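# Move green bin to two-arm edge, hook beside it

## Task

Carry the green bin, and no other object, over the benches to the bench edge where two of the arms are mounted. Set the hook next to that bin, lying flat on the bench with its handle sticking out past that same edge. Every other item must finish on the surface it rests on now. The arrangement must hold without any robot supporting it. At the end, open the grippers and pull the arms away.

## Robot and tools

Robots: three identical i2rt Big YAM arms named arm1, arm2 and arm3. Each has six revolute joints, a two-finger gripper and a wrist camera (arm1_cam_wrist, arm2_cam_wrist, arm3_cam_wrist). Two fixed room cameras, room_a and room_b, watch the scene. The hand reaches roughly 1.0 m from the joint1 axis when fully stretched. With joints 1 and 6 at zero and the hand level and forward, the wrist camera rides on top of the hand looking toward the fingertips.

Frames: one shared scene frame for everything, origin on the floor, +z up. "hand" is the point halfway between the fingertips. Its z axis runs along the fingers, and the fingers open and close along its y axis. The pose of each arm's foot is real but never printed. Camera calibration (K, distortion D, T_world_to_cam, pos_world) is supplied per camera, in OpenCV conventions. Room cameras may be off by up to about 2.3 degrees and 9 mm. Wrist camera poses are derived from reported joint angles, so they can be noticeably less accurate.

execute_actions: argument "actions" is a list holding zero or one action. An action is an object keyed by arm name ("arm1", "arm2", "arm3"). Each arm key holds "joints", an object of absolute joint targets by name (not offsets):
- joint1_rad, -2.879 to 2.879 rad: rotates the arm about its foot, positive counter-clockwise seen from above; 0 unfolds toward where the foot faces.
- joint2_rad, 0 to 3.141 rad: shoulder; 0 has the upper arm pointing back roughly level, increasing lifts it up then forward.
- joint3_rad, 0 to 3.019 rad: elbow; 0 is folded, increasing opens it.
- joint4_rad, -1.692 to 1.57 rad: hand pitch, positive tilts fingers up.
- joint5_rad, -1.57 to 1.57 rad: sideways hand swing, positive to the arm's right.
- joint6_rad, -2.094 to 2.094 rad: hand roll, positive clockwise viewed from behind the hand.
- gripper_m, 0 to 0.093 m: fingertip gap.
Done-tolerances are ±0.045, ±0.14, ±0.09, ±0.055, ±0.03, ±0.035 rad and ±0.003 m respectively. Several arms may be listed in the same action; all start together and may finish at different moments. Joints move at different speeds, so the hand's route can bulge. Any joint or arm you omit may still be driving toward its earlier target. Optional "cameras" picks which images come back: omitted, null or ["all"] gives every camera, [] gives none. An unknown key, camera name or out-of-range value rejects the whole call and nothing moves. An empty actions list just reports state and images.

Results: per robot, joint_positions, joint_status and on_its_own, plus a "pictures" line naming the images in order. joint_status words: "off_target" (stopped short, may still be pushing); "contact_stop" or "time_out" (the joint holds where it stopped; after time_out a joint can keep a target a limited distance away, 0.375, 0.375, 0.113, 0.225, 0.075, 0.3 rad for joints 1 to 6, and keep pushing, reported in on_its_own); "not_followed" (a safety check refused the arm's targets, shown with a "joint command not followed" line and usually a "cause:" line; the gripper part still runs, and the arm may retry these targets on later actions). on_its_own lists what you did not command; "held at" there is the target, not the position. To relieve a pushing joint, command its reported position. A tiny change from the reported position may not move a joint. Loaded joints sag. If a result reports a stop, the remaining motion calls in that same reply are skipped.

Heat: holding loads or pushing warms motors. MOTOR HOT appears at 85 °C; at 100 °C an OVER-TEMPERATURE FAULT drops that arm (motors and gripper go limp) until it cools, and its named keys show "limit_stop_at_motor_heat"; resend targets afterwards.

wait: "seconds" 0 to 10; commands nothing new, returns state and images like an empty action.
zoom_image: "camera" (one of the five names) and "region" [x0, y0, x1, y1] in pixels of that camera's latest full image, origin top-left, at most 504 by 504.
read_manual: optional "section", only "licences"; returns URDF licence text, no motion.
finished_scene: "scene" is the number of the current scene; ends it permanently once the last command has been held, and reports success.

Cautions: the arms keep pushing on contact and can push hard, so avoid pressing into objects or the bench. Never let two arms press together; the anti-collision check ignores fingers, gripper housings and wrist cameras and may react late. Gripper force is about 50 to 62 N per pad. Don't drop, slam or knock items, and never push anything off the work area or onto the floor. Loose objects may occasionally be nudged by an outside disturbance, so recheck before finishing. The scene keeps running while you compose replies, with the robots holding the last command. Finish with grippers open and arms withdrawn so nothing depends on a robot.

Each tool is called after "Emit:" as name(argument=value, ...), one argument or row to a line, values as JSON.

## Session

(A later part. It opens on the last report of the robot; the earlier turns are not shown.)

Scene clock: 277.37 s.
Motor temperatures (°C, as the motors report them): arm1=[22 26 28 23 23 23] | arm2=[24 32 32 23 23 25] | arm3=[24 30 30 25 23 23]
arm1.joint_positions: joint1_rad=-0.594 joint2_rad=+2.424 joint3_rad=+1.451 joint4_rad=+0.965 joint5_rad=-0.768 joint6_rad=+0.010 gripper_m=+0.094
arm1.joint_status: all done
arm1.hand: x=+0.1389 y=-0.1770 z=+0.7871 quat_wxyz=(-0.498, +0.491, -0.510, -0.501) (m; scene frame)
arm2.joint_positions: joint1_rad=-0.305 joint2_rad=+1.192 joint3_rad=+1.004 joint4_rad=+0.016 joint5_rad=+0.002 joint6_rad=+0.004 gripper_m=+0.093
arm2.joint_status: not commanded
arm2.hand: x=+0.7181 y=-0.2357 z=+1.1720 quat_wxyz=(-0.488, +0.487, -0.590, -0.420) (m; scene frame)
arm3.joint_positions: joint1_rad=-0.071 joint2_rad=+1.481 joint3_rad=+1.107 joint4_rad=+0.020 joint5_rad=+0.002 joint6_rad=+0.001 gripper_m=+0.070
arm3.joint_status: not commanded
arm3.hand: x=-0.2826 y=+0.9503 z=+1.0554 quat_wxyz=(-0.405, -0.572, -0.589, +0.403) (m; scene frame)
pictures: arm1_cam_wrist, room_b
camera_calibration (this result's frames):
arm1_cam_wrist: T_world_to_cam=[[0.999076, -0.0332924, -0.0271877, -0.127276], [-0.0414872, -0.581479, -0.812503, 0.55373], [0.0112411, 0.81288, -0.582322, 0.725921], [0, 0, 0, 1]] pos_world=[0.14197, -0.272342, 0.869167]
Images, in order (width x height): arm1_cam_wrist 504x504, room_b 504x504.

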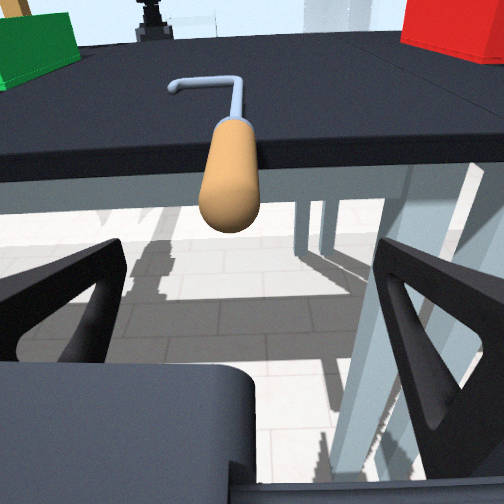

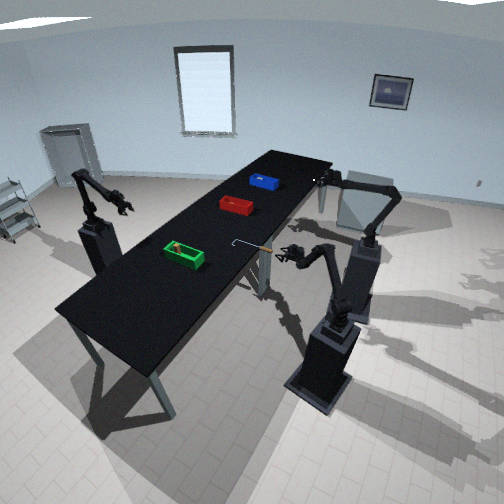

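Emit:
execute_actions(
  actions=[
    {"arm1":{"joints":{"joint1_rad":-0.535,"joint2_rad":2.49,"joint3_rad":1.64,"joint4_rad":0.87,"joint5_rad":-0.715}}},
  ],
  cameras=[],
)

Emit:
execute_actions(
  actions=[
    {"arm1":{"joints":{"joint1_rad":-0.483,"joint2_rad":2.56,"joint3_rad":1.805,"joint4_rad":0.78,"joint5_rad":-0.665}}},
  ],
  cameras=["arm1_cam_wrist"],
)

Scene clock: 293.70 s.
Motor temperatures (°C, as the motors report them): arm1=[22 27 30 23 23 23] | arm2=[24 30 32 23 23 25] | arm3=[24 30 30 25 23 23]
arm1.joint_positions: joint1_rad=-0.533 joint2_rad=+2.500 joint3_rad=+1.592 joint4_rad=+0.875 joint5_rad=-0.717 joint6_rad=+0.010 gripper_m=+0.094
arm1.joint_status: all done
arm1.hand: x=+0.1307 y=-0.1244 z=+0.7713 quat_wxyz=(-0.486, +0.495, -0.516, -0.503) (m; scene frame)
arm2.joint_positions: joint1_rad=-0.305 joint2_rad=+1.192 joint3_rad=+1.004 joint4_rad=+0.016 joint5_rad=+0.002 joint6_rad=+0.004 gripper_m=+0.093
arm2.joint_status: not commanded
arm2.hand: x=+0.7181 y=-0.2357 z=+1.1720 quat_wxyz=(-0.488, +0.487, -0.590, -0.420) (m; scene frame)
arm3.joint_positions: joint1_rad=-0.071 joint2_rad=+1.481 joint3_rad=+1.107 joint4_rad=+0.020 joint5_rad=+0.002 joint6_rad=+0.001 gripper_m=+0.070
arm3.joint_status: not commanded
arm3.hand: x=-0.2826 y=+0.9503 z=+1.0554 quat_wxyz=(-0.405, -0.572, -0.589, +0.403) (m; scene frame)
pictures: none
No camera images: the call's "cameras" was empty. Leave "cameras" out to get every camera's image.

Scene clock: 294.60 s.
Motor temperatures (°C, as the motors report them): arm1=[22 27 30 23 23 23] | arm2=[24 30 32 23 23 25] | arm3=[24 30 30 25 23 23]
arm1.joint_positions: joint1_rad=-0.483 joint2_rad=+2.566 joint3_rad=+1.754 joint4_rad=+0.785 joint5_rad=-0.667 joint6_rad=+0.010 gripper_m=+0.094
arm1.joint_status: all done
arm1.hand: x=+0.1292 y=-0.0731 z=+0.7731 quat_wxyz=(-0.488, +0.495, -0.514, -0.503) (m; scene frame)
arm2.joint_positions: joint1_rad=-0.305 joint2_rad=+1.192 joint3_rad=+1.004 joint4_rad=+0.016 joint5_rad=+0.002 joint6_rad=+0.004 gripper_m=+0.093
arm2.joint_status: not commanded
arm2.hand: x=+0.7181 y=-0.2357 z=+1.1720 quat_wxyz=(-0.488, +0.487, -0.590, -0.420) (m; scene frame)
arm3.joint_positions: joint1_rad=-0.071 joint2_rad=+1.481 joint3_rad=+1.107 joint4_rad=+0.020 joint5_rad=+0.002 joint6_rad=+0.001 gripper_m=+0.070
arm3.joint_status: not commanded
arm3.hand: x=-0.2826 y=+0.9503 z=+1.0554 quat_wxyz=(-0.405, -0.572, -0.589, +0.403) (m; scene frame)
pictures: arm1_cam_wrist
camera_calibration (this result's frames):
arm1_cam_wrist: T_world_to_cam=[[0.998993, -0.0233686, -0.0383023, -0.105161], [-0.0446886, -0.594546, -0.802819, 0.594257], [-0.00401174, 0.803722, -0.594992, 0.644516], [0, 0, 0, 1]] pos_world=[0.134198, -0.167156, 0.856535]
Images, in order (width x height): arm1_cam_wrist 504x504.

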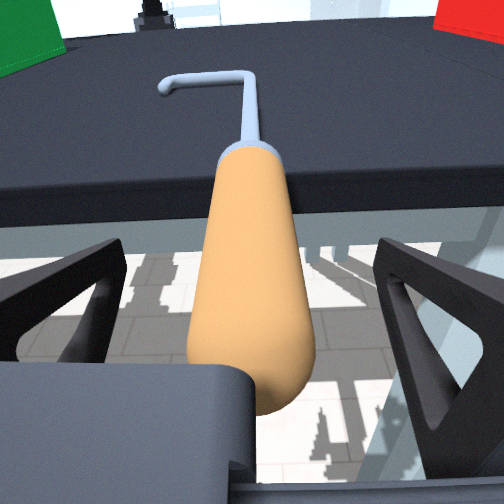

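Emit:
execute_actions(
  actions=[
    {"arm1":{"joints":{"joint1_rad":-0.465,"joint3_rad":1.85,"joint5_rad":-0.65}}},
  ],
  cameras=["arm1_cam_wrist"],
)

Scene clock: 301.90 s.
Motor temperatures (°C, as the motors report them): arm1=[22 28 32 23 23 23] | arm2=[24 30 32 23 23 25] | arm3=[24 30 30 25 23 23]
arm1.joint_positions: joint1_rad=-0.479 joint2_rad=+2.567 joint3_rad=+1.800 joint4_rad=+0.784 joint5_rad=-0.653 joint6_rad=+0.010 gripper_m=+0.094
arm1.joint_status: all done
arm1.hand: x=+0.1364 y=-0.0616 z=+0.7941 quat_wxyz=(-0.506, +0.491, -0.501, -0.502) (m; scene frame)
arm2.joint_positions: joint1_rad=-0.305 joint2_rad=+1.192 joint3_rad=+1.004 joint4_rad=+0.016 joint5_rad=+0.002 joint6_rad=+0.004 gripper_m=+0.093
arm2.joint_status: not commanded
arm2.hand: x=+0.7181 y=-0.2357 z=+1.1720 quat_wxyz=(-0.488, +0.487, -0.590, -0.420) (m; scene frame)
arm3.joint_positions: joint1_rad=-0.071 joint2_rad=+1.481 joint3_rad=+1.107 joint4_rad=+0.020 joint5_rad=+0.002 joint6_rad=+0.001 gripper_m=+0.070
arm3.joint_status: not commanded
arm3.hand: x=-0.2826 y=+0.9503 z=+1.0554 quat_wxyz=(-0.405, -0.572, -0.589, +0.403) (m; scene frame)
pictures: arm1_cam_wrist
camera_calibration (this result's frames):
arm1_cam_wrist: T_world_to_cam=[[0.99938, -0.0331029, -0.0120282, -0.132813], [-0.0286709, -0.566274, -0.823718, 0.634445], [0.0204562, 0.823552, -0.566872, 0.62338], [0, 0, 0, 1]] pos_world=[0.138169, -0.158512, 0.874383]
Images, in order (width x height): arm1_cam_wrist 504x504.

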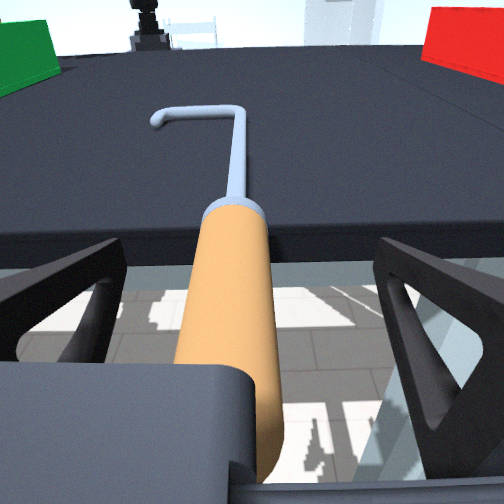

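Emit:
execute_actions(
  actions=[
    {"arm1":{"joints":{"joint1_rad":-0.455,"gripper_m":0}}},
  ],
  cameras=[],
)

Emit:
execute_actions(
  actions=[
    {"arm1":{"joints":{"joint2_rad":2.49,"joint4_rad":0.72,"joint6_rad":-0.75}}},
  ],
  cameras=["arm1_cam_wrist","room_b"],
)

Scene clock: 308.10 s.
Motor temperatures (°C, as the motors report them): arm1=[22 28 33 23 23 23] | arm2=[24 29 32 23 23 25] | arm3=[24 30 30 25 23 23]
arm1.joint_positions: joint1_rad=-0.470 joint2_rad=+2.567 joint3_rad=+1.800 joint4_rad=+0.783 joint5_rad=-0.650 joint6_rad=+0.009 gripper_m=+0.029
arm1.joint_status: gripper_m off_target (ended at +0.029, target +0.000); the others done
arm1.hand: x=+0.1298 y=-0.0574 z=+0.7941 quat_wxyz=(-0.505, +0.493, -0.499, -0.503) (m; scene frame)
arm2.joint_positions: joint1_rad=-0.305 joint2_rad=+1.192 joint3_rad=+1.004 joint4_rad=+0.016 joint5_rad=+0.002 joint6_rad=+0.004 gripper_m=+0.093
arm2.joint_status: not commanded
arm2.hand: x=+0.7181 y=-0.2357 z=+1.1720 quat_wxyz=(-0.488, +0.487, -0.590, -0.420) (m; scene frame)
arm3.joint_positions: joint1_rad=-0.071 joint2_rad=+1.481 joint3_rad=+1.107 joint4_rad=+0.020 joint5_rad=+0.002 joint6_rad=+0.001 gripper_m=+0.070
arm3.joint_status: not commanded
arm3.hand: x=-0.2826 y=+0.9503 z=+1.0554 quat_wxyz=(-0.405, -0.572, -0.589, +0.403) (m; scene frame)
pictures: none
No camera images: the call's "cameras" was empty. Leave "cameras" out to get every camera's image.

Scene clock: 310.87 s.
Motor temperatures (°C, as the motors report them): arm1=[22 29 33 23 23 23] | arm2=[24 29 32 23 23 25] | arm3=[24 30 30 25 23 23]
arm1.joint_positions: joint1_rad=-0.464 joint2_rad=+2.521 joint3_rad=+1.800 joint4_rad=+0.720 joint5_rad=-0.653 joint6_rad=-0.710 gripper_m=+0.029
arm1.joint_status: joint6_rad time_out (moved -0.719 of -0.759); the others done
arm1.on_its_own: joint6_rad reads -0.710 and still pushes toward -0.750 since a time_out
arm1.hand: x=+0.1280 y=-0.0512 z=+0.8197 quat_wxyz=(-0.642, +0.641, -0.296, -0.298) (m; scene frame)
arm2.joint_positions: joint1_rad=-0.305 joint2_rad=+1.192 joint3_rad=+1.004 joint4_rad=+0.016 joint5_rad=+0.002 joint6_rad=+0.004 gripper_m=+0.093
arm2.joint_status: not commanded
arm2.hand: x=+0.7181 y=-0.2357 z=+1.1720 quat_wxyz=(-0.488, +0.487, -0.590, -0.420) (m; scene frame)
arm3.joint_positions: joint1_rad=-0.071 joint2_rad=+1.481 joint3_rad=+1.107 joint4_rad=+0.020 joint5_rad=+0.002 joint6_rad=+0.001 gripper_m=+0.070
arm3.joint_status: not commanded
arm3.hand: x=-0.2826 y=+0.9503 z=+1.0554 quat_wxyz=(-0.405, -0.572, -0.589, +0.403) (m; scene frame)
pictures: arm1_cam_wrist, room_b
camera_calibration (this result's frames):
arm1_cam_wrist: T_world_to_cam=[[0.766325, -0.0197194, 0.64215, -0.629452], [0.515291, -0.578084, -0.632687, 0.434404], [0.383693, 0.815739, -0.432839, 0.472675], [0, 0, 0, 1]] pos_world=[0.0771586, -0.146869, 0.883637]
Images, in order (width x height): arm1_cam_wrist 504x504, room_b 504x504.

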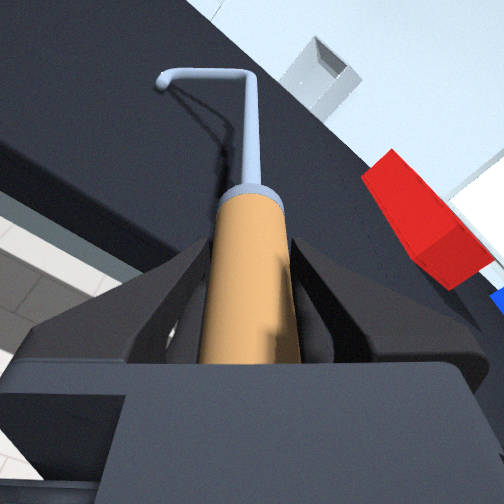

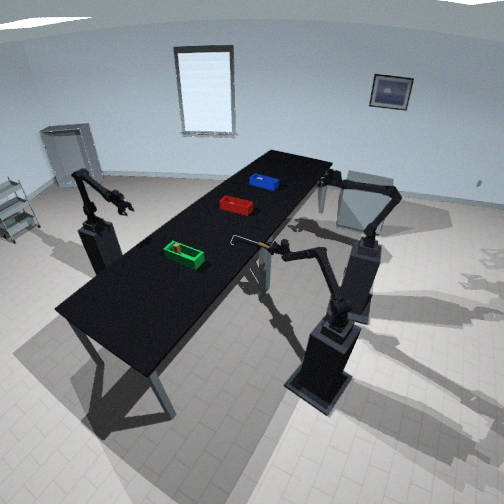

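Emit:
execute_actions(
  actions=[
    {"arm1":{"joints":{"joint2_rad":2.41,"joint4_rad":0.67,"joint6_rad":-1.58}}},
  ],
  cameras=["arm1_cam_wrist","room_b"],
)

Scene clock: 318.13 s.
Motor temperatures (°C, as the motors report them): arm1=[22 29 34 23 23 23] | arm2=[24 29 32 23 23 25] | arm3=[24 30 30 25 23 23]
arm1.joint_positions: joint1_rad=-0.462 joint2_rad=+2.454 joint3_rad=+1.800 joint4_rad=+0.659 joint5_rad=-0.653 joint6_rad=-1.561 gripper_m=+0.029
arm1.joint_status: all done
arm1.hand: x=+0.1299 y=-0.0471 z=+0.8638 quat_wxyz=(-0.710, +0.704, -0.004, -0.005) (m; scene frame)
arm2.joint_positions: joint1_rad=-0.305 joint2_rad=+1.192 joint3_rad=+1.004 joint4_rad=+0.016 joint5_rad=+0.002 joint6_rad=+0.004 gripper_m=+0.093
arm2.joint_status: not commanded
arm2.hand: x=+0.7181 y=-0.2357 z=+1.1720 quat_wxyz=(-0.488, +0.487, -0.590, -0.420) (m; scene frame)
arm3.joint_positions: joint1_rad=-0.071 joint2_rad=+1.481 joint3_rad=+1.107 joint4_rad=+0.020 joint5_rad=+0.002 joint6_rad=+0.001 gripper_m=+0.070
arm3.joint_status: not commanded
arm3.hand: x=-0.2826 y=+0.9503 z=+1.0554 quat_wxyz=(-0.405, -0.572, -0.589, +0.403) (m; scene frame)
pictures: arm1_cam_wrist, room_b
camera_calibration (this result's frames):
arm1_cam_wrist: T_world_to_cam=[[0.0183041, -0.0265335, 0.99948, -0.871003], [0.814875, -0.578844, -0.0302901, -0.0956394], [0.579347, 0.815006, 0.0110263, 0.0788873], [0, 0, 0, 1]] pos_world=[0.0481739, -0.142765, 0.866783]
Images, in order (width x height): arm1_cam_wrist 504x504, room_b 504x504.

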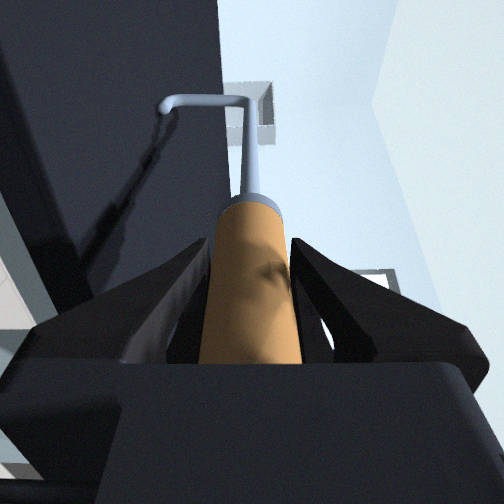

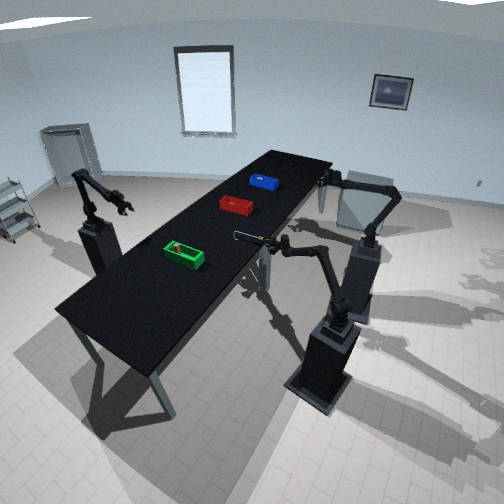

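Emit:
execute_actions(
  actions=[
    {"arm1":{"joints":{"joint2_rad":2.2,"joint4_rad":0.47}}},
  ],
  cameras=["arm1_cam_wrist"],
)

Emit:
execute_actions(
  actions=[
    {"arm1":{"joints":{"joint1_rad":0.14,"joint5_rad":0.0}}},
  ],
)

Scene clock: 326.80 s.
Motor temperatures (°C, as the motors report them): arm1=[22 30 35 23 23 23] | arm2=[24 29 32 23 23 25] | arm3=[24 30 30 25 23 23]
arm1.joint_positions: joint1_rad=-0.462 joint2_rad=+2.241 joint3_rad=+1.800 joint4_rad=+0.448 joint5_rad=-0.651 joint6_rad=-1.565 gripper_m=+0.029
arm1.joint_status: all done
arm1.hand: x=+0.1280 y=-0.0516 z=+0.9999 quat_wxyz=(-0.710, +0.704, -0.003, -0.003) (m; scene frame)
arm2.joint_positions: joint1_rad=-0.305 joint2_rad=+1.192 joint3_rad=+1.004 joint4_rad=+0.016 joint5_rad=+0.002 joint6_rad=+0.004 gripper_m=+0.093
arm2.joint_status: not commanded
arm2.hand: x=+0.7181 y=-0.2357 z=+1.1720 quat_wxyz=(-0.488, +0.487, -0.590, -0.420) (m; scene frame)
arm3.joint_positions: joint1_rad=-0.071 joint2_rad=+1.481 joint3_rad=+1.107 joint4_rad=+0.020 joint5_rad=+0.002 joint6_rad=+0.001 gripper_m=+0.070
arm3.joint_status: not commanded
arm3.hand: x=-0.2826 y=+0.9503 z=+1.0554 quat_wxyz=(-0.405, -0.572, -0.589, +0.403) (m; scene frame)
pictures: arm1_cam_wrist
camera_calibration (this result's frames):
arm1_cam_wrist: T_world_to_cam=[[0.0135307, -0.0277762, 0.999523, -1.00658], [0.81388, -0.580398, -0.0271466, -0.0956574], [0.580875, 0.813859, 0.0147533, 0.078147], [0, 0, 0, 1]] pos_world=[0.0460797, -0.147079, 1.00235]
Images, in order (width x height): arm1_cam_wrist 504x504.

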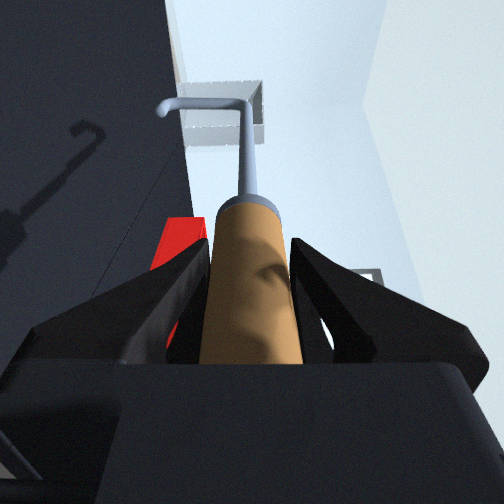

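Scene clock: 329.07 s.
Motor temperatures (°C, as the motors report them): arm1=[22 30 35 23 23 23] | arm2=[24 29 33 23 23 25] | arm3=[24 30 30 25 23 23]
arm1.joint_positions: joint1_rad=+0.141 joint2_rad=+2.242 joint3_rad=+1.800 joint4_rad=+0.445 joint5_rad=+0.000 joint6_rad=-1.565 gripper_m=+0.029
arm1.joint_status: all done
arm1.hand: x=-0.2717 y=+0.0970 z=+1.0012 quat_wxyz=(-0.709, +0.705, -0.021, +0.013) (m; scene frame)
arm2.joint_positions: joint1_rad=-0.305 joint2_rad=+1.192 joint3_rad=+1.004 joint4_rad=+0.016 joint5_rad=+0.002 joint6_rad=+0.004 gripper_m=+0.093
arm2.joint_status: not commanded
arm2.hand: x=+0.7181 y=-0.2357 z=+1.1720 quat_wxyz=(-0.488, +0.487, -0.590, -0.420) (m; scene frame)
arm3.joint_positions: joint1_rad=-0.071 joint2_rad=+1.481 joint3_rad=+1.107 joint4_rad=+0.020 joint5_rad=+0.002 joint6_rad=+0.001 gripper_m=+0.070
arm3.joint_status: not commanded
arm3.hand: x=-0.2826 y=+0.9503 z=+1.0554 quat_wxyz=(-0.405, -0.572, -0.589, +0.403) (m; scene frame)
pictures: arm1_cam_wrist, arm2_cam_wrist, arm3_cam_wrist, room_a, room_b
camera_calibration (this result's frames):
arm1_cam_wrist: T_world_to_cam=[[0.016053, -0.0251511, 0.999555, -0.997945], [0.78544, -0.618296, -0.0281721, 0.312905], [0.618729, 0.785543, 0.00982915, 0.20729], [0, 0, 0, 1]] pos_world=[-0.358005, 0.00553382, 1.00428]
arm2_cam_wrist: T_world_to_cam=[[0.985378, -0.169223, -0.0198373, -0.728527], [-0.134795, -0.70305, -0.698249, 0.75616], [0.104214, 0.690713, -0.71558, 1.05182], [0, 0, 0, 1]] pos_world=[0.710186, -0.318175, 1.2662]
arm3_cam_wrist: T_world_to_cam=[[-0.999802, -0.0130465, 0.0150317, -0.287726], [-0.0192283, 0.828195, -0.56011, -0.196092], [-0.00514169, -0.560288, -0.828282, 1.52974], [0, 0, 0, 1]] pos_world=[-0.283574, 1.01575, 1.16155]
Images, in order (width x height): arm1_cam_wrist 504x504, arm2_cam_wrist 504x504, arm3_cam_wrist 504x504, room_a 504x504, room_b 504x504.

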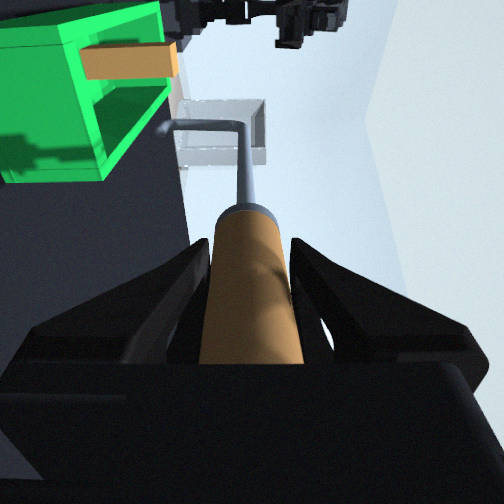

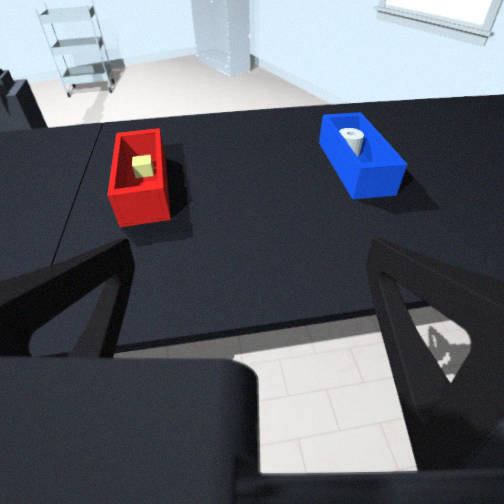

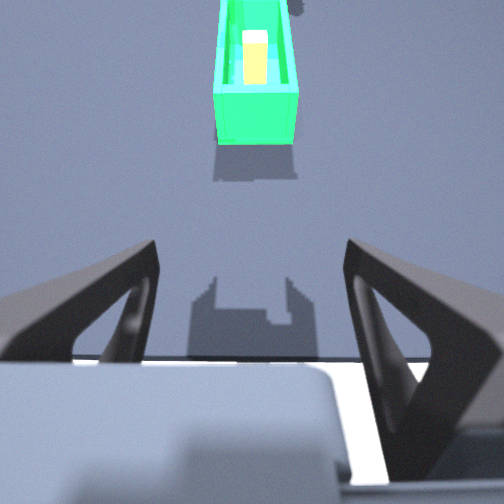

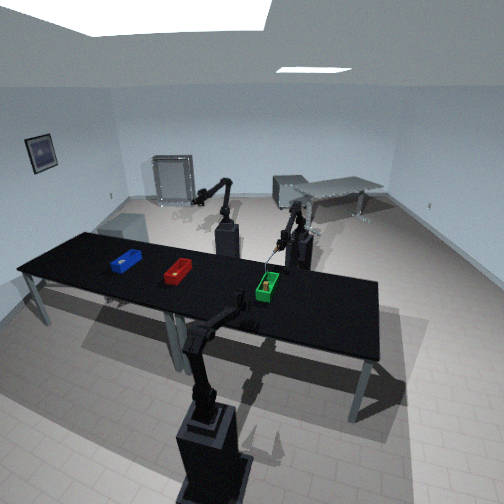

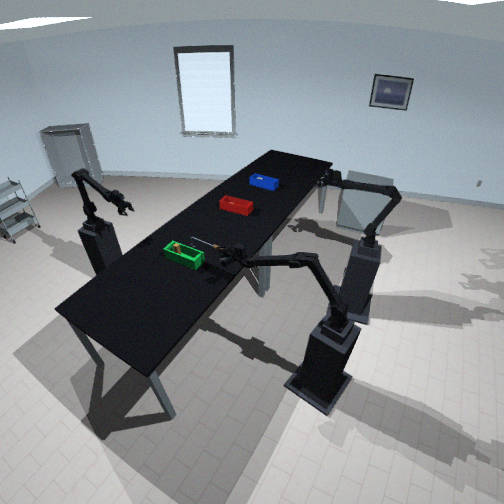

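Emit:
execute_actions(
  actions=[
    {"arm1":{"joints":{"joint2_rad":2.31,"joint3_rad":1.985,"joint4_rad":0.41,"joint5_rad":-0.07}},"arm3":{"joints":{"joint4_rad":0.4}},"arm2":{"joints":{"joint1_rad":0.55,"joint4_rad":0.3}}},
  ],
)

Scene clock: 346.40 s.
Motor temperatures (°C, as the motors report them): arm1=[22 32 37 23 23 23] | arm2=[24 29 33 23 23 25] | arm3=[24 30 31 25 23 23]
arm1.joint_positions: joint1_rad=+0.141 joint2_rad=+2.374 joint3_rad=+1.883 joint4_rad=+0.381 joint5_rad=-0.069 joint6_rad=-1.567 gripper_m=+0.029
arm1.joint_status: joint3_rad time_out (moved +0.083 of +0.185); the others done
arm1.on_its_own: joint3_rad reads +1.883 and still pushes toward +1.985 since a time_out
arm1.hand: x=-0.2832 y=+0.1185 z=+0.9174 quat_wxyz=(-0.669, +0.744, +0.002, -0.014) (m; scene frame)
arm2.joint_positions: joint1_rad=+0.545 joint2_rad=+1.192 joint3_rad=+1.002 joint4_rad=+0.274 joint5_rad=+0.000 joint6_rad=+0.004 gripper_m=+0.093
arm2.joint_status: all done
arm2.hand: x=+0.2683 y=-0.3499 z=+1.2402 quat_wxyz=(-0.315, +0.605, -0.295, -0.670) (m; scene frame)
arm3.joint_positions: joint1_rad=-0.071 joint2_rad=+1.483 joint3_rad=+1.105 joint4_rad=+0.373 joint5_rad=+0.002 joint6_rad=+0.001 gripper_m=+0.070
arm3.joint_status: all done
arm3.hand: x=-0.2812 y=+0.9349 z=+1.1383 quat_wxyz=(-0.501, -0.493, -0.509, +0.496) (m; scene frame)
pictures: arm1_cam_wrist, arm2_cam_wrist, arm3_cam_wrist, room_a, room_b
camera_calibration (this result's frames):
arm1_cam_wrist: T_world_to_cam=[[0.0210994, 0.0878625, 0.995909, -0.922066], [0.8271, -0.561143, 0.031983, 0.282679], [0.561658, 0.823042, -0.0845109, 0.264329], [0, 0, 0, 1]] pos_world=[-0.362812, 0.0220847, 0.931592]
arm2_cam_wrist: T_world_to_cam=[[0.775535, 0.631143, -0.0142649, 0.0261975], [0.310045, -0.400465, -0.862264, 0.852829], [-0.549925, 0.664293, -0.506258, 1.13298], [0, 0, 0, 1]] pos_world=[0.33832, -0.427635, 1.30932]
arm3_cam_wrist: T_world_to_cam=[[-0.999853, -0.012702, 0.0114975, -0.284116], [-0.0167607, 0.586068, -0.810089, 0.374752], [0.00355139, -0.810162, -0.586195, 1.55025], [0, 0, 0, 1]] pos_world=[-0.283298, 1.03272, 1.2156]
Images, in order (width x height): arm1_cam_wrist 504x504, arm2_cam_wrist 504x504, arm3_cam_wrist 504x504, room_a 504x504, room_b 504x504.

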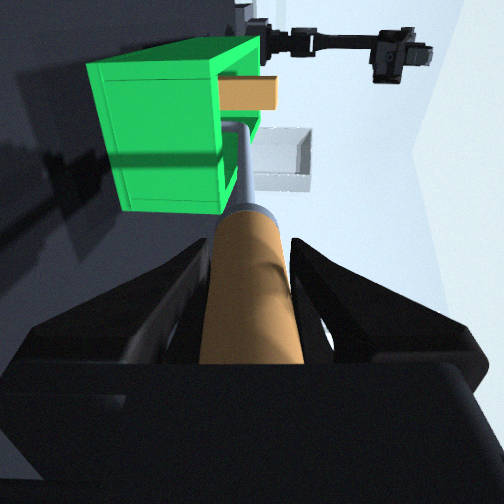

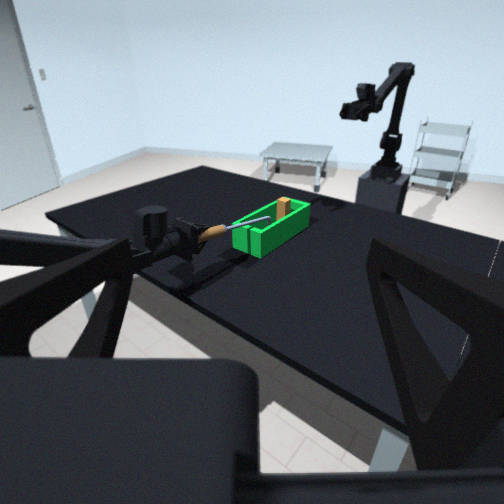

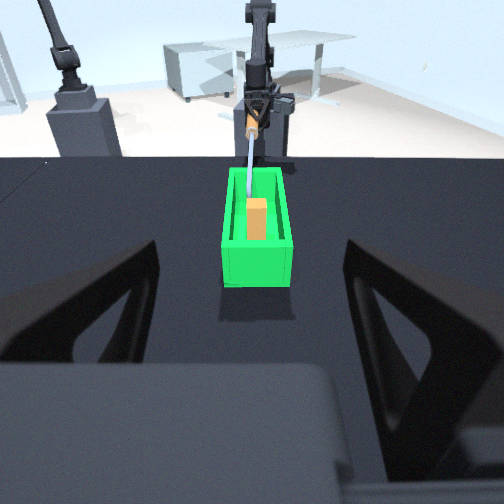

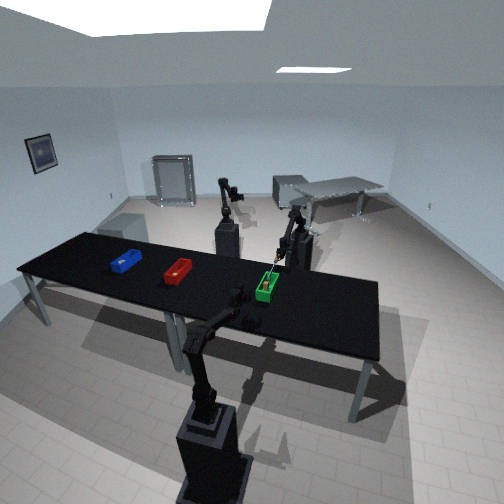

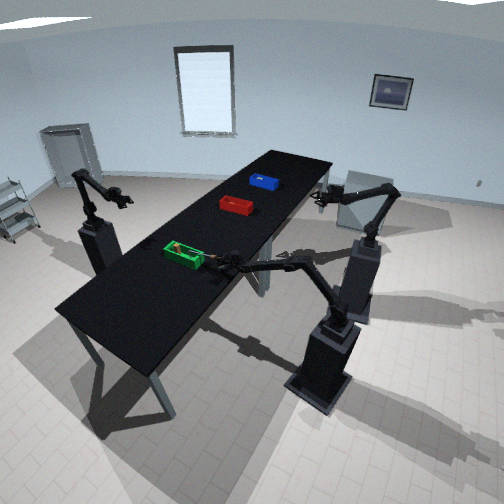

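Emit:
execute_actions(
  actions=[
    {"arm1":{"joints":{"joint2_rad":2.075,"joint3_rad":1.41,"joint4_rad":0.71}}},
  ],
  cameras=["arm1_cam_wrist","arm2_cam_wrist","arm3_cam_wrist"],
)

Scene clock: 355.67 s.
Motor temperatures (°C, as the motors report them): arm1=[22 32 40 23 23 23] | arm2=[24 29 33 23 23 25] | arm3=[24 30 31 25 23 23]
arm1.joint_positions: joint1_rad=+0.141 joint2_rad=+2.138 joint3_rad=+1.370 joint4_rad=+0.672 joint5_rad=-0.069 joint6_rad=-1.568 gripper_m=+0.029
arm1.joint_status: all done
arm1.hand: x=-0.2889 y=-0.0021 z=+0.9034 quat_wxyz=(-0.674, +0.739, +0.003, -0.013) (m; scene frame)
arm2.joint_positions: joint1_rad=+0.545 joint2_rad=+1.192 joint3_rad=+1.002 joint4_rad=+0.274 joint5_rad=+0.000 joint6_rad=+0.004 gripper_m=+0.093
arm2.joint_status: not commanded
arm2.hand: x=+0.2683 y=-0.3499 z=+1.2402 quat_wxyz=(-0.315, +0.605, -0.295, -0.670) (m; scene frame)
arm3.joint_positions: joint1_rad=-0.071 joint2_rad=+1.483 joint3_rad=+1.105 joint4_rad=+0.373 joint5_rad=+0.002 joint6_rad=+0.001 gripper_m=+0.070
arm3.joint_status: not commanded
arm3.hand: x=-0.2812 y=+0.9349 z=+1.1383 quat_wxyz=(-0.501, -0.493, -0.509, +0.496) (m; scene frame)
pictures: arm1_cam_wrist, arm2_cam_wrist, arm3_cam_wrist
camera_calibration (this result's frames):
arm1_cam_wrist: T_world_to_cam=[[0.0193181, 0.0741672, 0.997059, -0.898994], [0.827066, -0.561516, 0.0257445, 0.225864], [0.561773, 0.824136, -0.0721885, 0.354528], [0, 0, 0, 1]] pos_world=[-0.368602, -0.0986769, 0.916128]
arm2_cam_wrist: T_world_to_cam=[[0.775535, 0.631143, -0.0142649, 0.0261975], [0.310045, -0.400465, -0.862264, 0.852829], [-0.549925, 0.664293, -0.506258, 1.13298], [0, 0, 0, 1]] pos_world=[0.33832, -0.427635, 1.30932]
arm3_cam_wrist: T_world_to_cam=[[-0.999853, -0.012702, 0.0114975, -0.284116], [-0.0167607, 0.586068, -0.810089, 0.374752], [0.00355139, -0.810162, -0.586195, 1.55025], [0, 0, 0, 1]] pos_world=[-0.283298, 1.03272, 1.2156]
Images, in order (width x height): arm1_cam_wrist 504x504, arm2_cam_wrist 504x504, arm3_cam_wrist 504x504.

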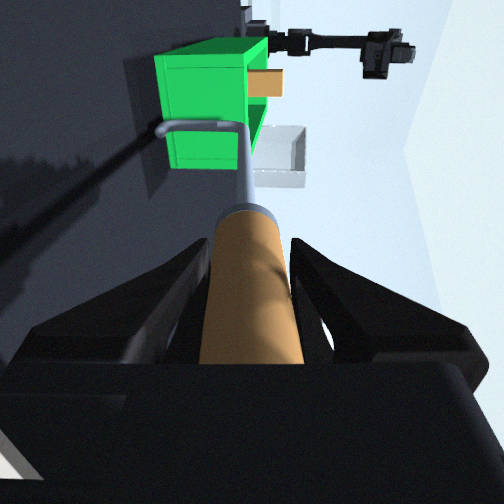

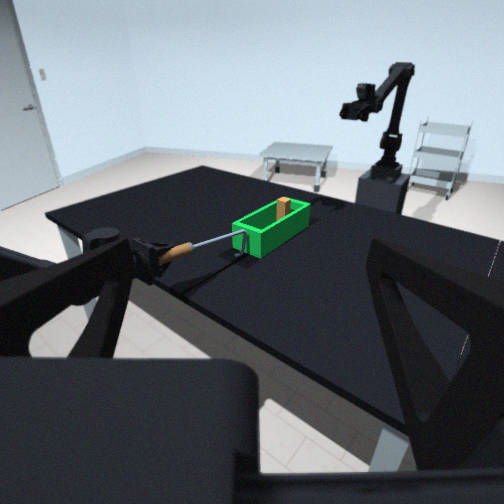

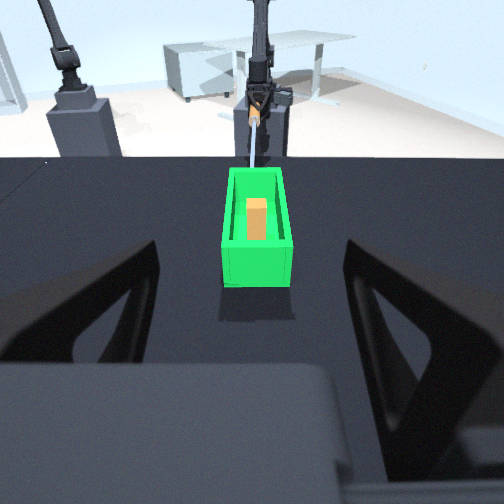

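Emit:
execute_actions(
  actions=[
    {"arm1":{"joints":{"joint3_rad":1.76,"joint4_rad":0.87}}},
  ],
  cameras=[],
)

Emit:
execute_actions(
  actions=[
    {"arm1":{"joints":{"joint2_rad":2.22,"joint4_rad":0.57}}},
  ],
  cameras=["arm1_cam_wrist","arm2_cam_wrist"],
)

Scene clock: 365.80 s.
Motor temperatures (°C, as the motors report them): arm1=[22 32 38 23 23 23] | arm2=[24 29 33 23 23 25] | arm3=[24 30 31 25 23 23]
arm1.joint_positions: joint1_rad=+0.141 joint2_rad=+2.116 joint3_rad=+1.685 joint4_rad=+0.835 joint5_rad=-0.069 joint6_rad=-1.568 gripper_m=+0.029
arm1.joint_status: all done
arm1.hand: x=-0.2853 y=+0.0445 z=+1.1359 quat_wxyz=(-0.836, +0.549, +0.013, -0.002) (m; scene frame)
arm2.joint_positions: joint1_rad=+0.545 joint2_rad=+1.192 joint3_rad=+1.002 joint4_rad=+0.274 joint5_rad=+0.000 joint6_rad=+0.004 gripper_m=+0.093
arm2.joint_status: not commanded
arm2.hand: x=+0.2683 y=-0.3499 z=+1.2402 quat_wxyz=(-0.315, +0.605, -0.295, -0.670) (m; scene frame)
arm3.joint_positions: joint1_rad=-0.071 joint2_rad=+1.483 joint3_rad=+1.105 joint4_rad=+0.373 joint5_rad=+0.002 joint6_rad=+0.001 gripper_m=+0.070
arm3.joint_status: not commanded
arm3.hand: x=-0.2812 y=+0.9349 z=+1.1383 quat_wxyz=(-0.501, -0.493, -0.509, +0.496) (m; scene frame)
pictures: none
No camera images: the call's "cameras" was empty. Leave "cameras" out to get every camera's image.

Scene clock: 367.03 s.
Motor temperatures (°C, as the motors report them): arm1=[22 32 38 23 23 23] | arm2=[24 29 33 23 23 25] | arm3=[24 30 31 25 23 23]
arm1.joint_positions: joint1_rad=+0.141 joint2_rad=+2.293 joint3_rad=+1.692 joint4_rad=+0.534 joint5_rad=-0.070 joint6_rad=-1.571 gripper_m=+0.029
arm1.joint_status: all done
arm1.hand: x=-0.2852 y=+0.0792 z=+0.9169 quat_wxyz=(-0.684, +0.729, +0.005, -0.011) (m; scene frame)
arm2.joint_positions: joint1_rad=+0.545 joint2_rad=+1.192 joint3_rad=+1.002 joint4_rad=+0.274 joint5_rad=+0.000 joint6_rad=+0.004 gripper_m=+0.093
arm2.joint_status: not commanded
arm2.hand: x=+0.2683 y=-0.3499 z=+1.2402 quat_wxyz=(-0.315, +0.605, -0.295, -0.670) (m; scene frame)
arm3.joint_positions: joint1_rad=-0.071 joint2_rad=+1.483 joint3_rad=+1.105 joint4_rad=+0.373 joint5_rad=+0.002 joint6_rad=+0.001 gripper_m=+0.070
arm3.joint_status: not commanded
arm3.hand: x=-0.2812 y=+0.9349 z=+1.1383 quat_wxyz=(-0.501, -0.493, -0.509, +0.496) (m; scene frame)
pictures: arm1_cam_wrist, arm2_cam_wrist
camera_calibration (this result's frames):
arm1_cam_wrist: T_world_to_cam=[[0.014531, 0.0448114, 0.99889, -0.919329], [0.82745, -0.561386, 0.0131474, 0.279722], [0.561352, 0.82634, -0.0452367, 0.261313], [0, 0, 0, 1]] pos_world=[-0.364785, -0.0177054, 0.926452]
arm2_cam_wrist: T_world_to_cam=[[0.775535, 0.631143, -0.0142649, 0.0261975], [0.310045, -0.400465, -0.862264, 0.852829], [-0.549925, 0.664293, -0.506258, 1.13298], [0, 0, 0, 1]] pos_world=[0.33832, -0.427635, 1.30932]
Images, in order (width x height): arm1_cam_wrist 504x504, arm2_cam_wrist 504x504.

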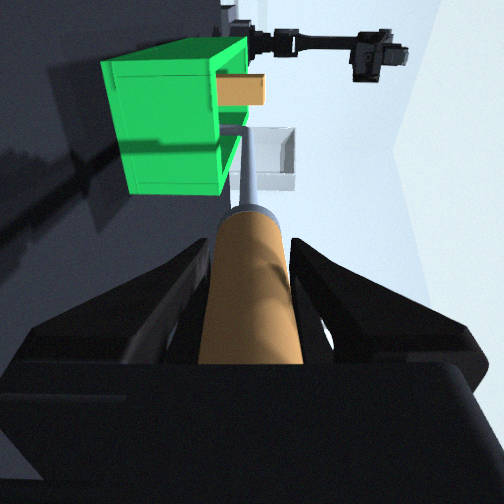

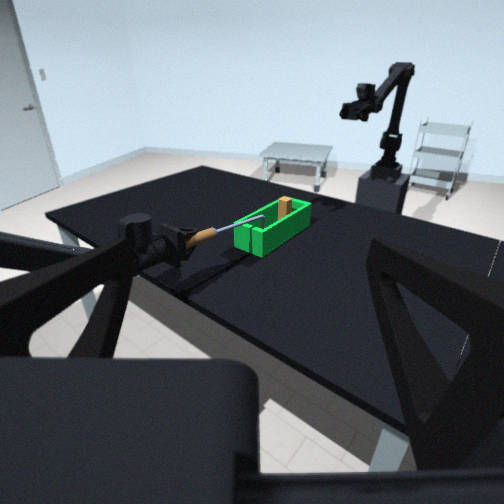

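Emit:
execute_actions(
  actions=[
    {"arm1":{"joints":{"joint2_rad":2.155,"joint3_rad":1.555,"joint4_rad":0.62}}},
  ],
  cameras=["arm1_cam_wrist"],
)

Emit:
execute_actions(
  actions=[
    {"arm1":{"joints":{"joint2_rad":2.075,"joint3_rad":1.40,"joint4_rad":0.69}}},
  ],
  cameras=["arm1_cam_wrist","arm2_cam_wrist"],
)

Scene clock: 395.83 s.
Motor temperatures (°C, as the motors report them): arm1=[22 35 40 23 23 23] | arm2=[24 29 33 23 23 25] | arm3=[24 29 31 25 23 23]
arm1.joint_positions: joint1_rad=+0.141 joint2_rad=+2.201 joint3_rad=+1.529 joint4_rad=+0.575 joint5_rad=-0.070 joint6_rad=-1.571 gripper_m=+0.029
arm1.joint_status: all done
arm1.hand: x=-0.2870 y=+0.0394 z=+0.9145 quat_wxyz=(-0.673, +0.739, +0.004, -0.012) (m; scene frame)
arm2.joint_positions: joint1_rad=+0.545 joint2_rad=+1.192 joint3_rad=+1.002 joint4_rad=+0.274 joint5_rad=+0.000 joint6_rad=+0.004 gripper_m=+0.093
arm2.joint_status: not commanded
arm2.hand: x=+0.2683 y=-0.3499 z=+1.2402 quat_wxyz=(-0.315, +0.605, -0.295, -0.670) (m; scene frame)
arm3.joint_positions: joint1_rad=-0.071 joint2_rad=+1.483 joint3_rad=+1.105 joint4_rad=+0.373 joint5_rad=+0.002 joint6_rad=+0.001 gripper_m=+0.070
arm3.joint_status: not commanded
arm3.hand: x=-0.2812 y=+0.9349 z=+1.1383 quat_wxyz=(-0.501, -0.493, -0.509, +0.496) (m; scene frame)
pictures: arm1_cam_wrist
camera_calibration (this result's frames):
arm1_cam_wrist: T_world_to_cam=[[0.0159185, 0.0744782, 0.997096, -0.91421], [0.82758, -0.560615, 0.028663, 0.244793], [0.561121, 0.824721, -0.0705609, 0.31831], [0, 0, 0, 1]] pos_world=[-0.366644, -0.0571939, 0.926998]
Images, in order (width x height): arm1_cam_wrist 504x504.

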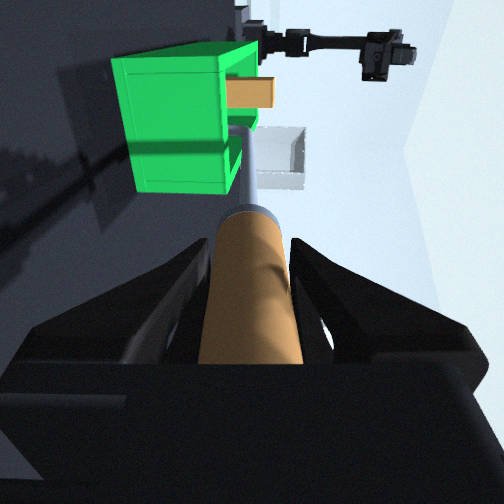

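Scene clock: 396.67 s.
Motor temperatures (°C, as the motors report them): arm1=[22 35 40 23 23 23] | arm2=[24 29 33 23 23 25] | arm3=[24 29 31 25 23 23]
arm1.joint_positions: joint1_rad=+0.141 joint2_rad=+2.133 joint3_rad=+1.381 joint4_rad=+0.640 joint5_rad=-0.070 joint6_rad=-1.571 gripper_m=+0.029
arm1.joint_status: all done
arm1.hand: x=-0.2889 y=+0.0004 z=+0.9056 quat_wxyz=(-0.668, +0.744, +0.004, -0.012) (m; scene frame)
arm2.joint_positions: joint1_rad=+0.545 joint2_rad=+1.192 joint3_rad=+1.002 joint4_rad=+0.274 joint5_rad=+0.000 joint6_rad=+0.004 gripper_m=+0.093
arm2.joint_status: not commanded
arm2.hand: x=+0.2683 y=-0.3499 z=+1.2402 quat_wxyz=(-0.315, +0.605, -0.295, -0.670) (m; scene frame)
arm3.joint_positions: joint1_rad=-0.071 joint2_rad=+1.483 joint3_rad=+1.105 joint4_rad=+0.373 joint5_rad=+0.002 joint6_rad=+0.001 gripper_m=+0.070
arm3.joint_status: not commanded
arm3.hand: x=-0.2812 y=+0.9349 z=+1.1383 quat_wxyz=(-0.501, -0.493, -0.509, +0.496) (m; scene frame)
pictures: arm1_cam_wrist, arm2_cam_wrist
camera_calibration (this result's frames):
arm1_cam_wrist: T_world_to_cam=[[0.0166269, 0.089668, 0.995833, -0.901073], [0.827656, -0.560041, 0.0366089, 0.217535], [0.56099, 0.823598, -0.0835259, 0.362679], [0, 0, 0, 1]] pos_world=[-0.368521, -0.0960755, 0.919647]
arm2_cam_wrist: T_world_to_cam=[[0.775535, 0.631143, -0.0142649, 0.0261975], [0.310045, -0.400465, -0.862264, 0.852829], [-0.549925, 0.664293, -0.506258, 1.13298], [0, 0, 0, 1]] pos_world=[0.33832, -0.427635, 1.30932]
Images, in order (width x height): arm1_cam_wrist 504x504, arm2_cam_wrist 504x504.

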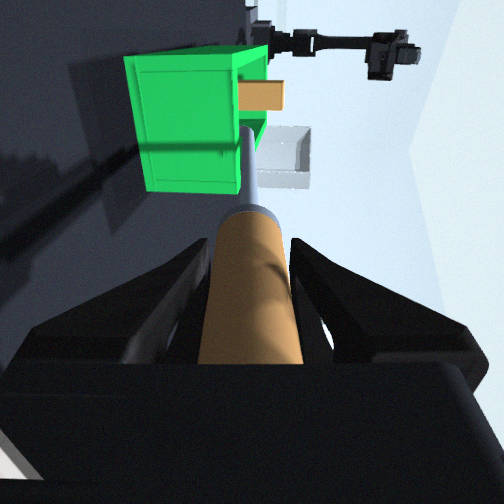

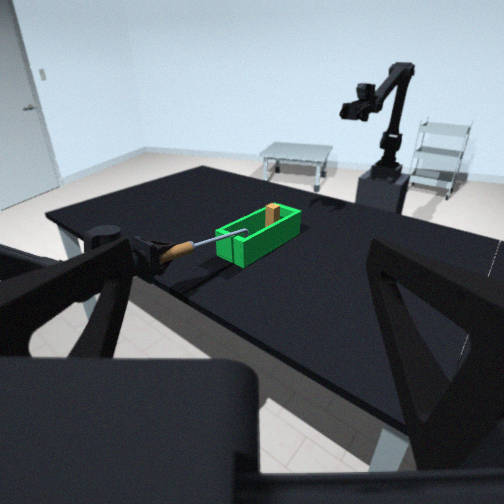

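Working. Continue.

Emit:
execute_actions(
  actions=[
    {"arm1":{"joints":{"joint2_rad":2.0,"joint3_rad":1.245,"joint4_rad":0.775}}},
  ],
  cameras=[],
)

Emit:
execute_actions(
  actions=[
    {"arm1":{"joints":{"joint2_rad":1.93,"joint3_rad":1.11,"joint4_rad":0.84}}},
  ],
  cameras=[],
)

Emit:
execute_actions(
  actions=[
    {"arm1":{"joints":{"joint2_rad":1.865,"joint3_rad":0.98,"joint4_rad":0.90}}},
  ],
  cameras=[],
)

Emit:
execute_actions(
  actions=[
    {"arm1":{"joints":{"joint2_rad":1.80,"joint3_rad":0.855,"joint4_rad":0.955}}},
  ],
  cameras=["arm1_cam_wrist","arm2_cam_wrist","room_b"],
)

Scene clock: 407.57 s.
Motor temperatures (°C, as the motors report them): arm1=[22 34 37 23 23 23] | arm2=[24 29 34 23 23 25] | arm3=[24 29 31 26 23 23]
arm1.joint_positions: joint1_rad=+0.141 joint2_rad=+2.056 joint3_rad=+1.227 joint4_rad=+0.723 joint5_rad=-0.070 joint6_rad=-1.571 gripper_m=+0.029
arm1.joint_status: all done
arm1.hand: x=-0.2910 y=-0.0430 z=+0.9050 quat_wxyz=(-0.670, +0.742, +0.004, -0.012) (m; scene frame)
arm2.joint_positions: joint1_rad=+0.545 joint2_rad=+1.192 joint3_rad=+1.002 joint4_rad=+0.274 joint5_rad=+0.000 joint6_rad=+0.004 gripper_m=+0.093
arm2.joint_status: not commanded
arm2.hand: x=+0.2683 y=-0.3499 z=+1.2402 quat_wxyz=(-0.315, +0.605, -0.295, -0.670) (m; scene frame)
arm3.joint_positions: joint1_rad=-0.071 joint2_rad=+1.483 joint3_rad=+1.105 joint4_rad=+0.373 joint5_rad=+0.002 joint6_rad=+0.001 gripper_m=+0.070
arm3.joint_status: not commanded
arm3.hand: x=-0.2812 y=+0.9349 z=+1.1383 quat_wxyz=(-0.501, -0.493, -0.509, +0.496) (m; scene frame)
pictures: none
No camera images: the call's "cameras" was empty. Leave "cameras" out to get every camera's image.

Scene clock: 408.33 s.
Motor temperatures (°C, as the motors report them): arm1=[22 34 37 23 23 23] | arm2=[24 29 34 23 23 25] | arm3=[24 29 31 26 23 23]
arm1.joint_positions: joint1_rad=+0.141 joint2_rad=+1.983 joint3_rad=+1.091 joint4_rad=+0.787 joint5_rad=-0.070 joint6_rad=-1.571 gripper_m=+0.029
arm1.joint_status: all done
arm1.hand: x=-0.2929 y=-0.0837 z=+0.9061 quat_wxyz=(-0.670, +0.742, +0.004, -0.012) (m; scene frame)
arm2.joint_positions: joint1_rad=+0.545 joint2_rad=+1.192 joint3_rad=+1.002 joint4_rad=+0.274 joint5_rad=+0.000 joint6_rad=+0.004 gripper_m=+0.093
arm2.joint_status: not commanded
arm2.hand: x=+0.2683 y=-0.3499 z=+1.2402 quat_wxyz=(-0.315, +0.605, -0.295, -0.670) (m; scene frame)
arm3.joint_positions: joint1_rad=-0.071 joint2_rad=+1.483 joint3_rad=+1.105 joint4_rad=+0.373 joint5_rad=+0.002 joint6_rad=+0.001 gripper_m=+0.070
arm3.joint_status: not commanded
arm3.hand: x=-0.2812 y=+0.9349 z=+1.1383 quat_wxyz=(-0.501, -0.493, -0.509, +0.496) (m; scene frame)
pictures: none
No camera images: the call's "cameras" was empty. Leave "cameras" out to get every camera's image.

Scene clock: 409.10 s.
Motor temperatures (°C, as the motors report them): arm1=[22 34 37 23 23 23] | arm2=[24 29 34 23 23 25] | arm3=[24 29 31 26 23 23]
arm1.joint_positions: joint1_rad=+0.141 joint2_rad=+1.914 joint3_rad=+0.962 joint4_rad=+0.848 joint5_rad=-0.070 joint6_rad=-1.571 gripper_m=+0.029
arm1.joint_status: all done
arm1.hand: x=-0.2948 y=-0.1247 z=+0.9065 quat_wxyz=(-0.671, +0.742, +0.004, -0.012) (m; scene frame)
arm2.joint_positions: joint1_rad=+0.545 joint2_rad=+1.192 joint3_rad=+1.002 joint4_rad=+0.274 joint5_rad=+0.000 joint6_rad=+0.004 gripper_m=+0.093
arm2.joint_status: not commanded
arm2.hand: x=+0.2683 y=-0.3499 z=+1.2402 quat_wxyz=(-0.315, +0.605, -0.295, -0.670) (m; scene frame)
arm3.joint_positions: joint1_rad=-0.071 joint2_rad=+1.483 joint3_rad=+1.105 joint4_rad=+0.373 joint5_rad=+0.002 joint6_rad=+0.001 gripper_m=+0.070
arm3.joint_status: not commanded
arm3.hand: x=-0.2812 y=+0.9349 z=+1.1383 quat_wxyz=(-0.501, -0.493, -0.509, +0.496) (m; scene frame)
pictures: none
No camera images: the call's "cameras" was empty. Leave "cameras" out to get every camera's image.

Scene clock: 409.87 s.
Motor temperatures (°C, as the motors report them): arm1=[22 34 37 23 23 23] | arm2=[24 29 34 23 23 25] | arm3=[24 29 31 26 23 23]
arm1.joint_positions: joint1_rad=+0.141 joint2_rad=+1.846 joint3_rad=+0.837 joint4_rad=+0.902 joint5_rad=-0.070 joint6_rad=-1.571 gripper_m=+0.029
arm1.joint_status: all done
arm1.hand: x=-0.2968 y=-0.1660 z=+0.9058 quat_wxyz=(-0.670, +0.742, +0.004, -0.012) (m; scene frame)
arm2.joint_positions: joint1_rad=+0.545 joint2_rad=+1.192 joint3_rad=+1.002 joint4_rad=+0.274 joint5_rad=+0.000 joint6_rad=+0.004 gripper_m=+0.093
arm2.joint_status: not commanded
arm2.hand: x=+0.2683 y=-0.3499 z=+1.2402 quat_wxyz=(-0.315, +0.605, -0.295, -0.670) (m; scene frame)
arm3.joint_positions: joint1_rad=-0.071 joint2_rad=+1.483 joint3_rad=+1.105 joint4_rad=+0.373 joint5_rad=+0.002 joint6_rad=+0.001 gripper_m=+0.070
arm3.joint_status: not commanded
arm3.hand: x=-0.2812 y=+0.9349 z=+1.1383 quat_wxyz=(-0.501, -0.493, -0.509, +0.496) (m; scene frame)
pictures: arm1_cam_wrist, arm2_cam_wrist, room_b
camera_calibration (this result's frames):
arm1_cam_wrist: T_world_to_cam=[[0.0163792, 0.0843538, 0.996301, -0.887621], [0.827629, -0.560255, 0.0338289, 0.133337], [0.561037, 0.824014, -0.0789901, 0.50006], [0, 0, 0, 1]] pos_world=[-0.376367, -0.262479, 0.919327]
arm2_cam_wrist: T_world_to_cam=[[0.775535, 0.631143, -0.0142649, 0.0261975], [0.310045, -0.400465, -0.862264, 0.852829], [-0.549925, 0.664293, -0.506258, 1.13298], [0, 0, 0, 1]] pos_world=[0.33832, -0.427635, 1.30932]
Images, in order (width x height): arm1_cam_wrist 504x504, arm2_cam_wrist 504x504, room_b 504x504.

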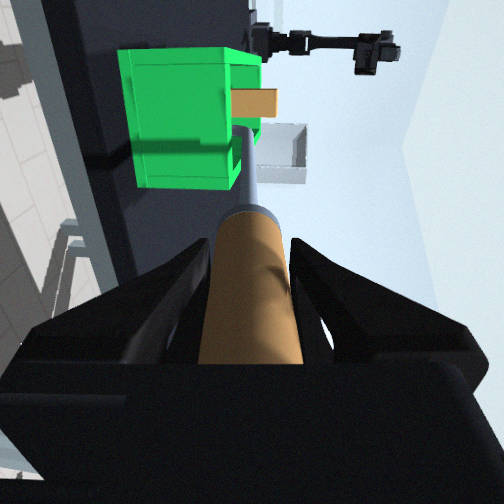

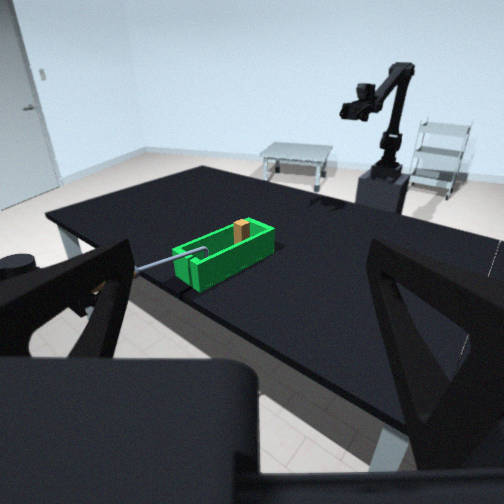

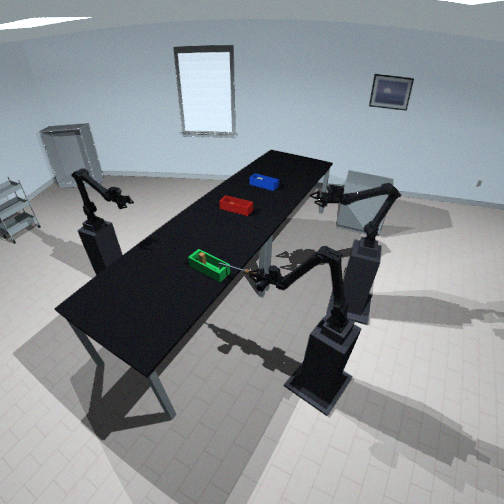

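Emit:
zoom_image(
  camera="room_b",
  region=[180, 240, 270, 300],
)

Emit:
zoom_image(
  camera="arm1_cam_wrist",
  region=[20, 20, 220, 220],
)

Region (180, 240, 270, 300) of room_b's 504x504 image, scaled by 5.600, with more detail than that image has.

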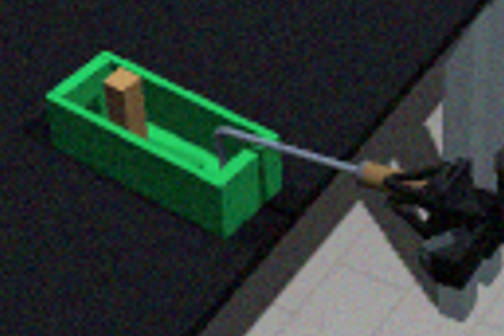

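Region (20, 20, 220, 220) of arm1_cam_wrist's 504x504 image, scaled by 2.520, with more detail than that image has.

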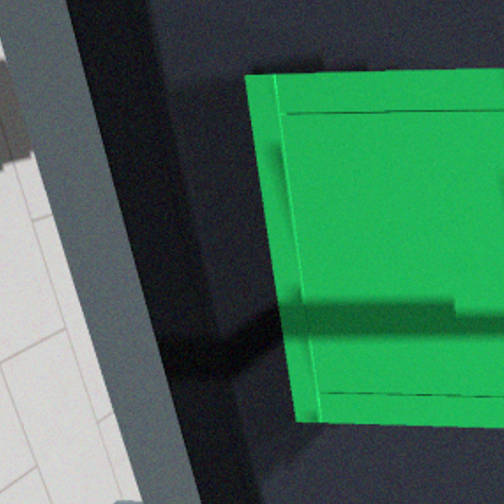

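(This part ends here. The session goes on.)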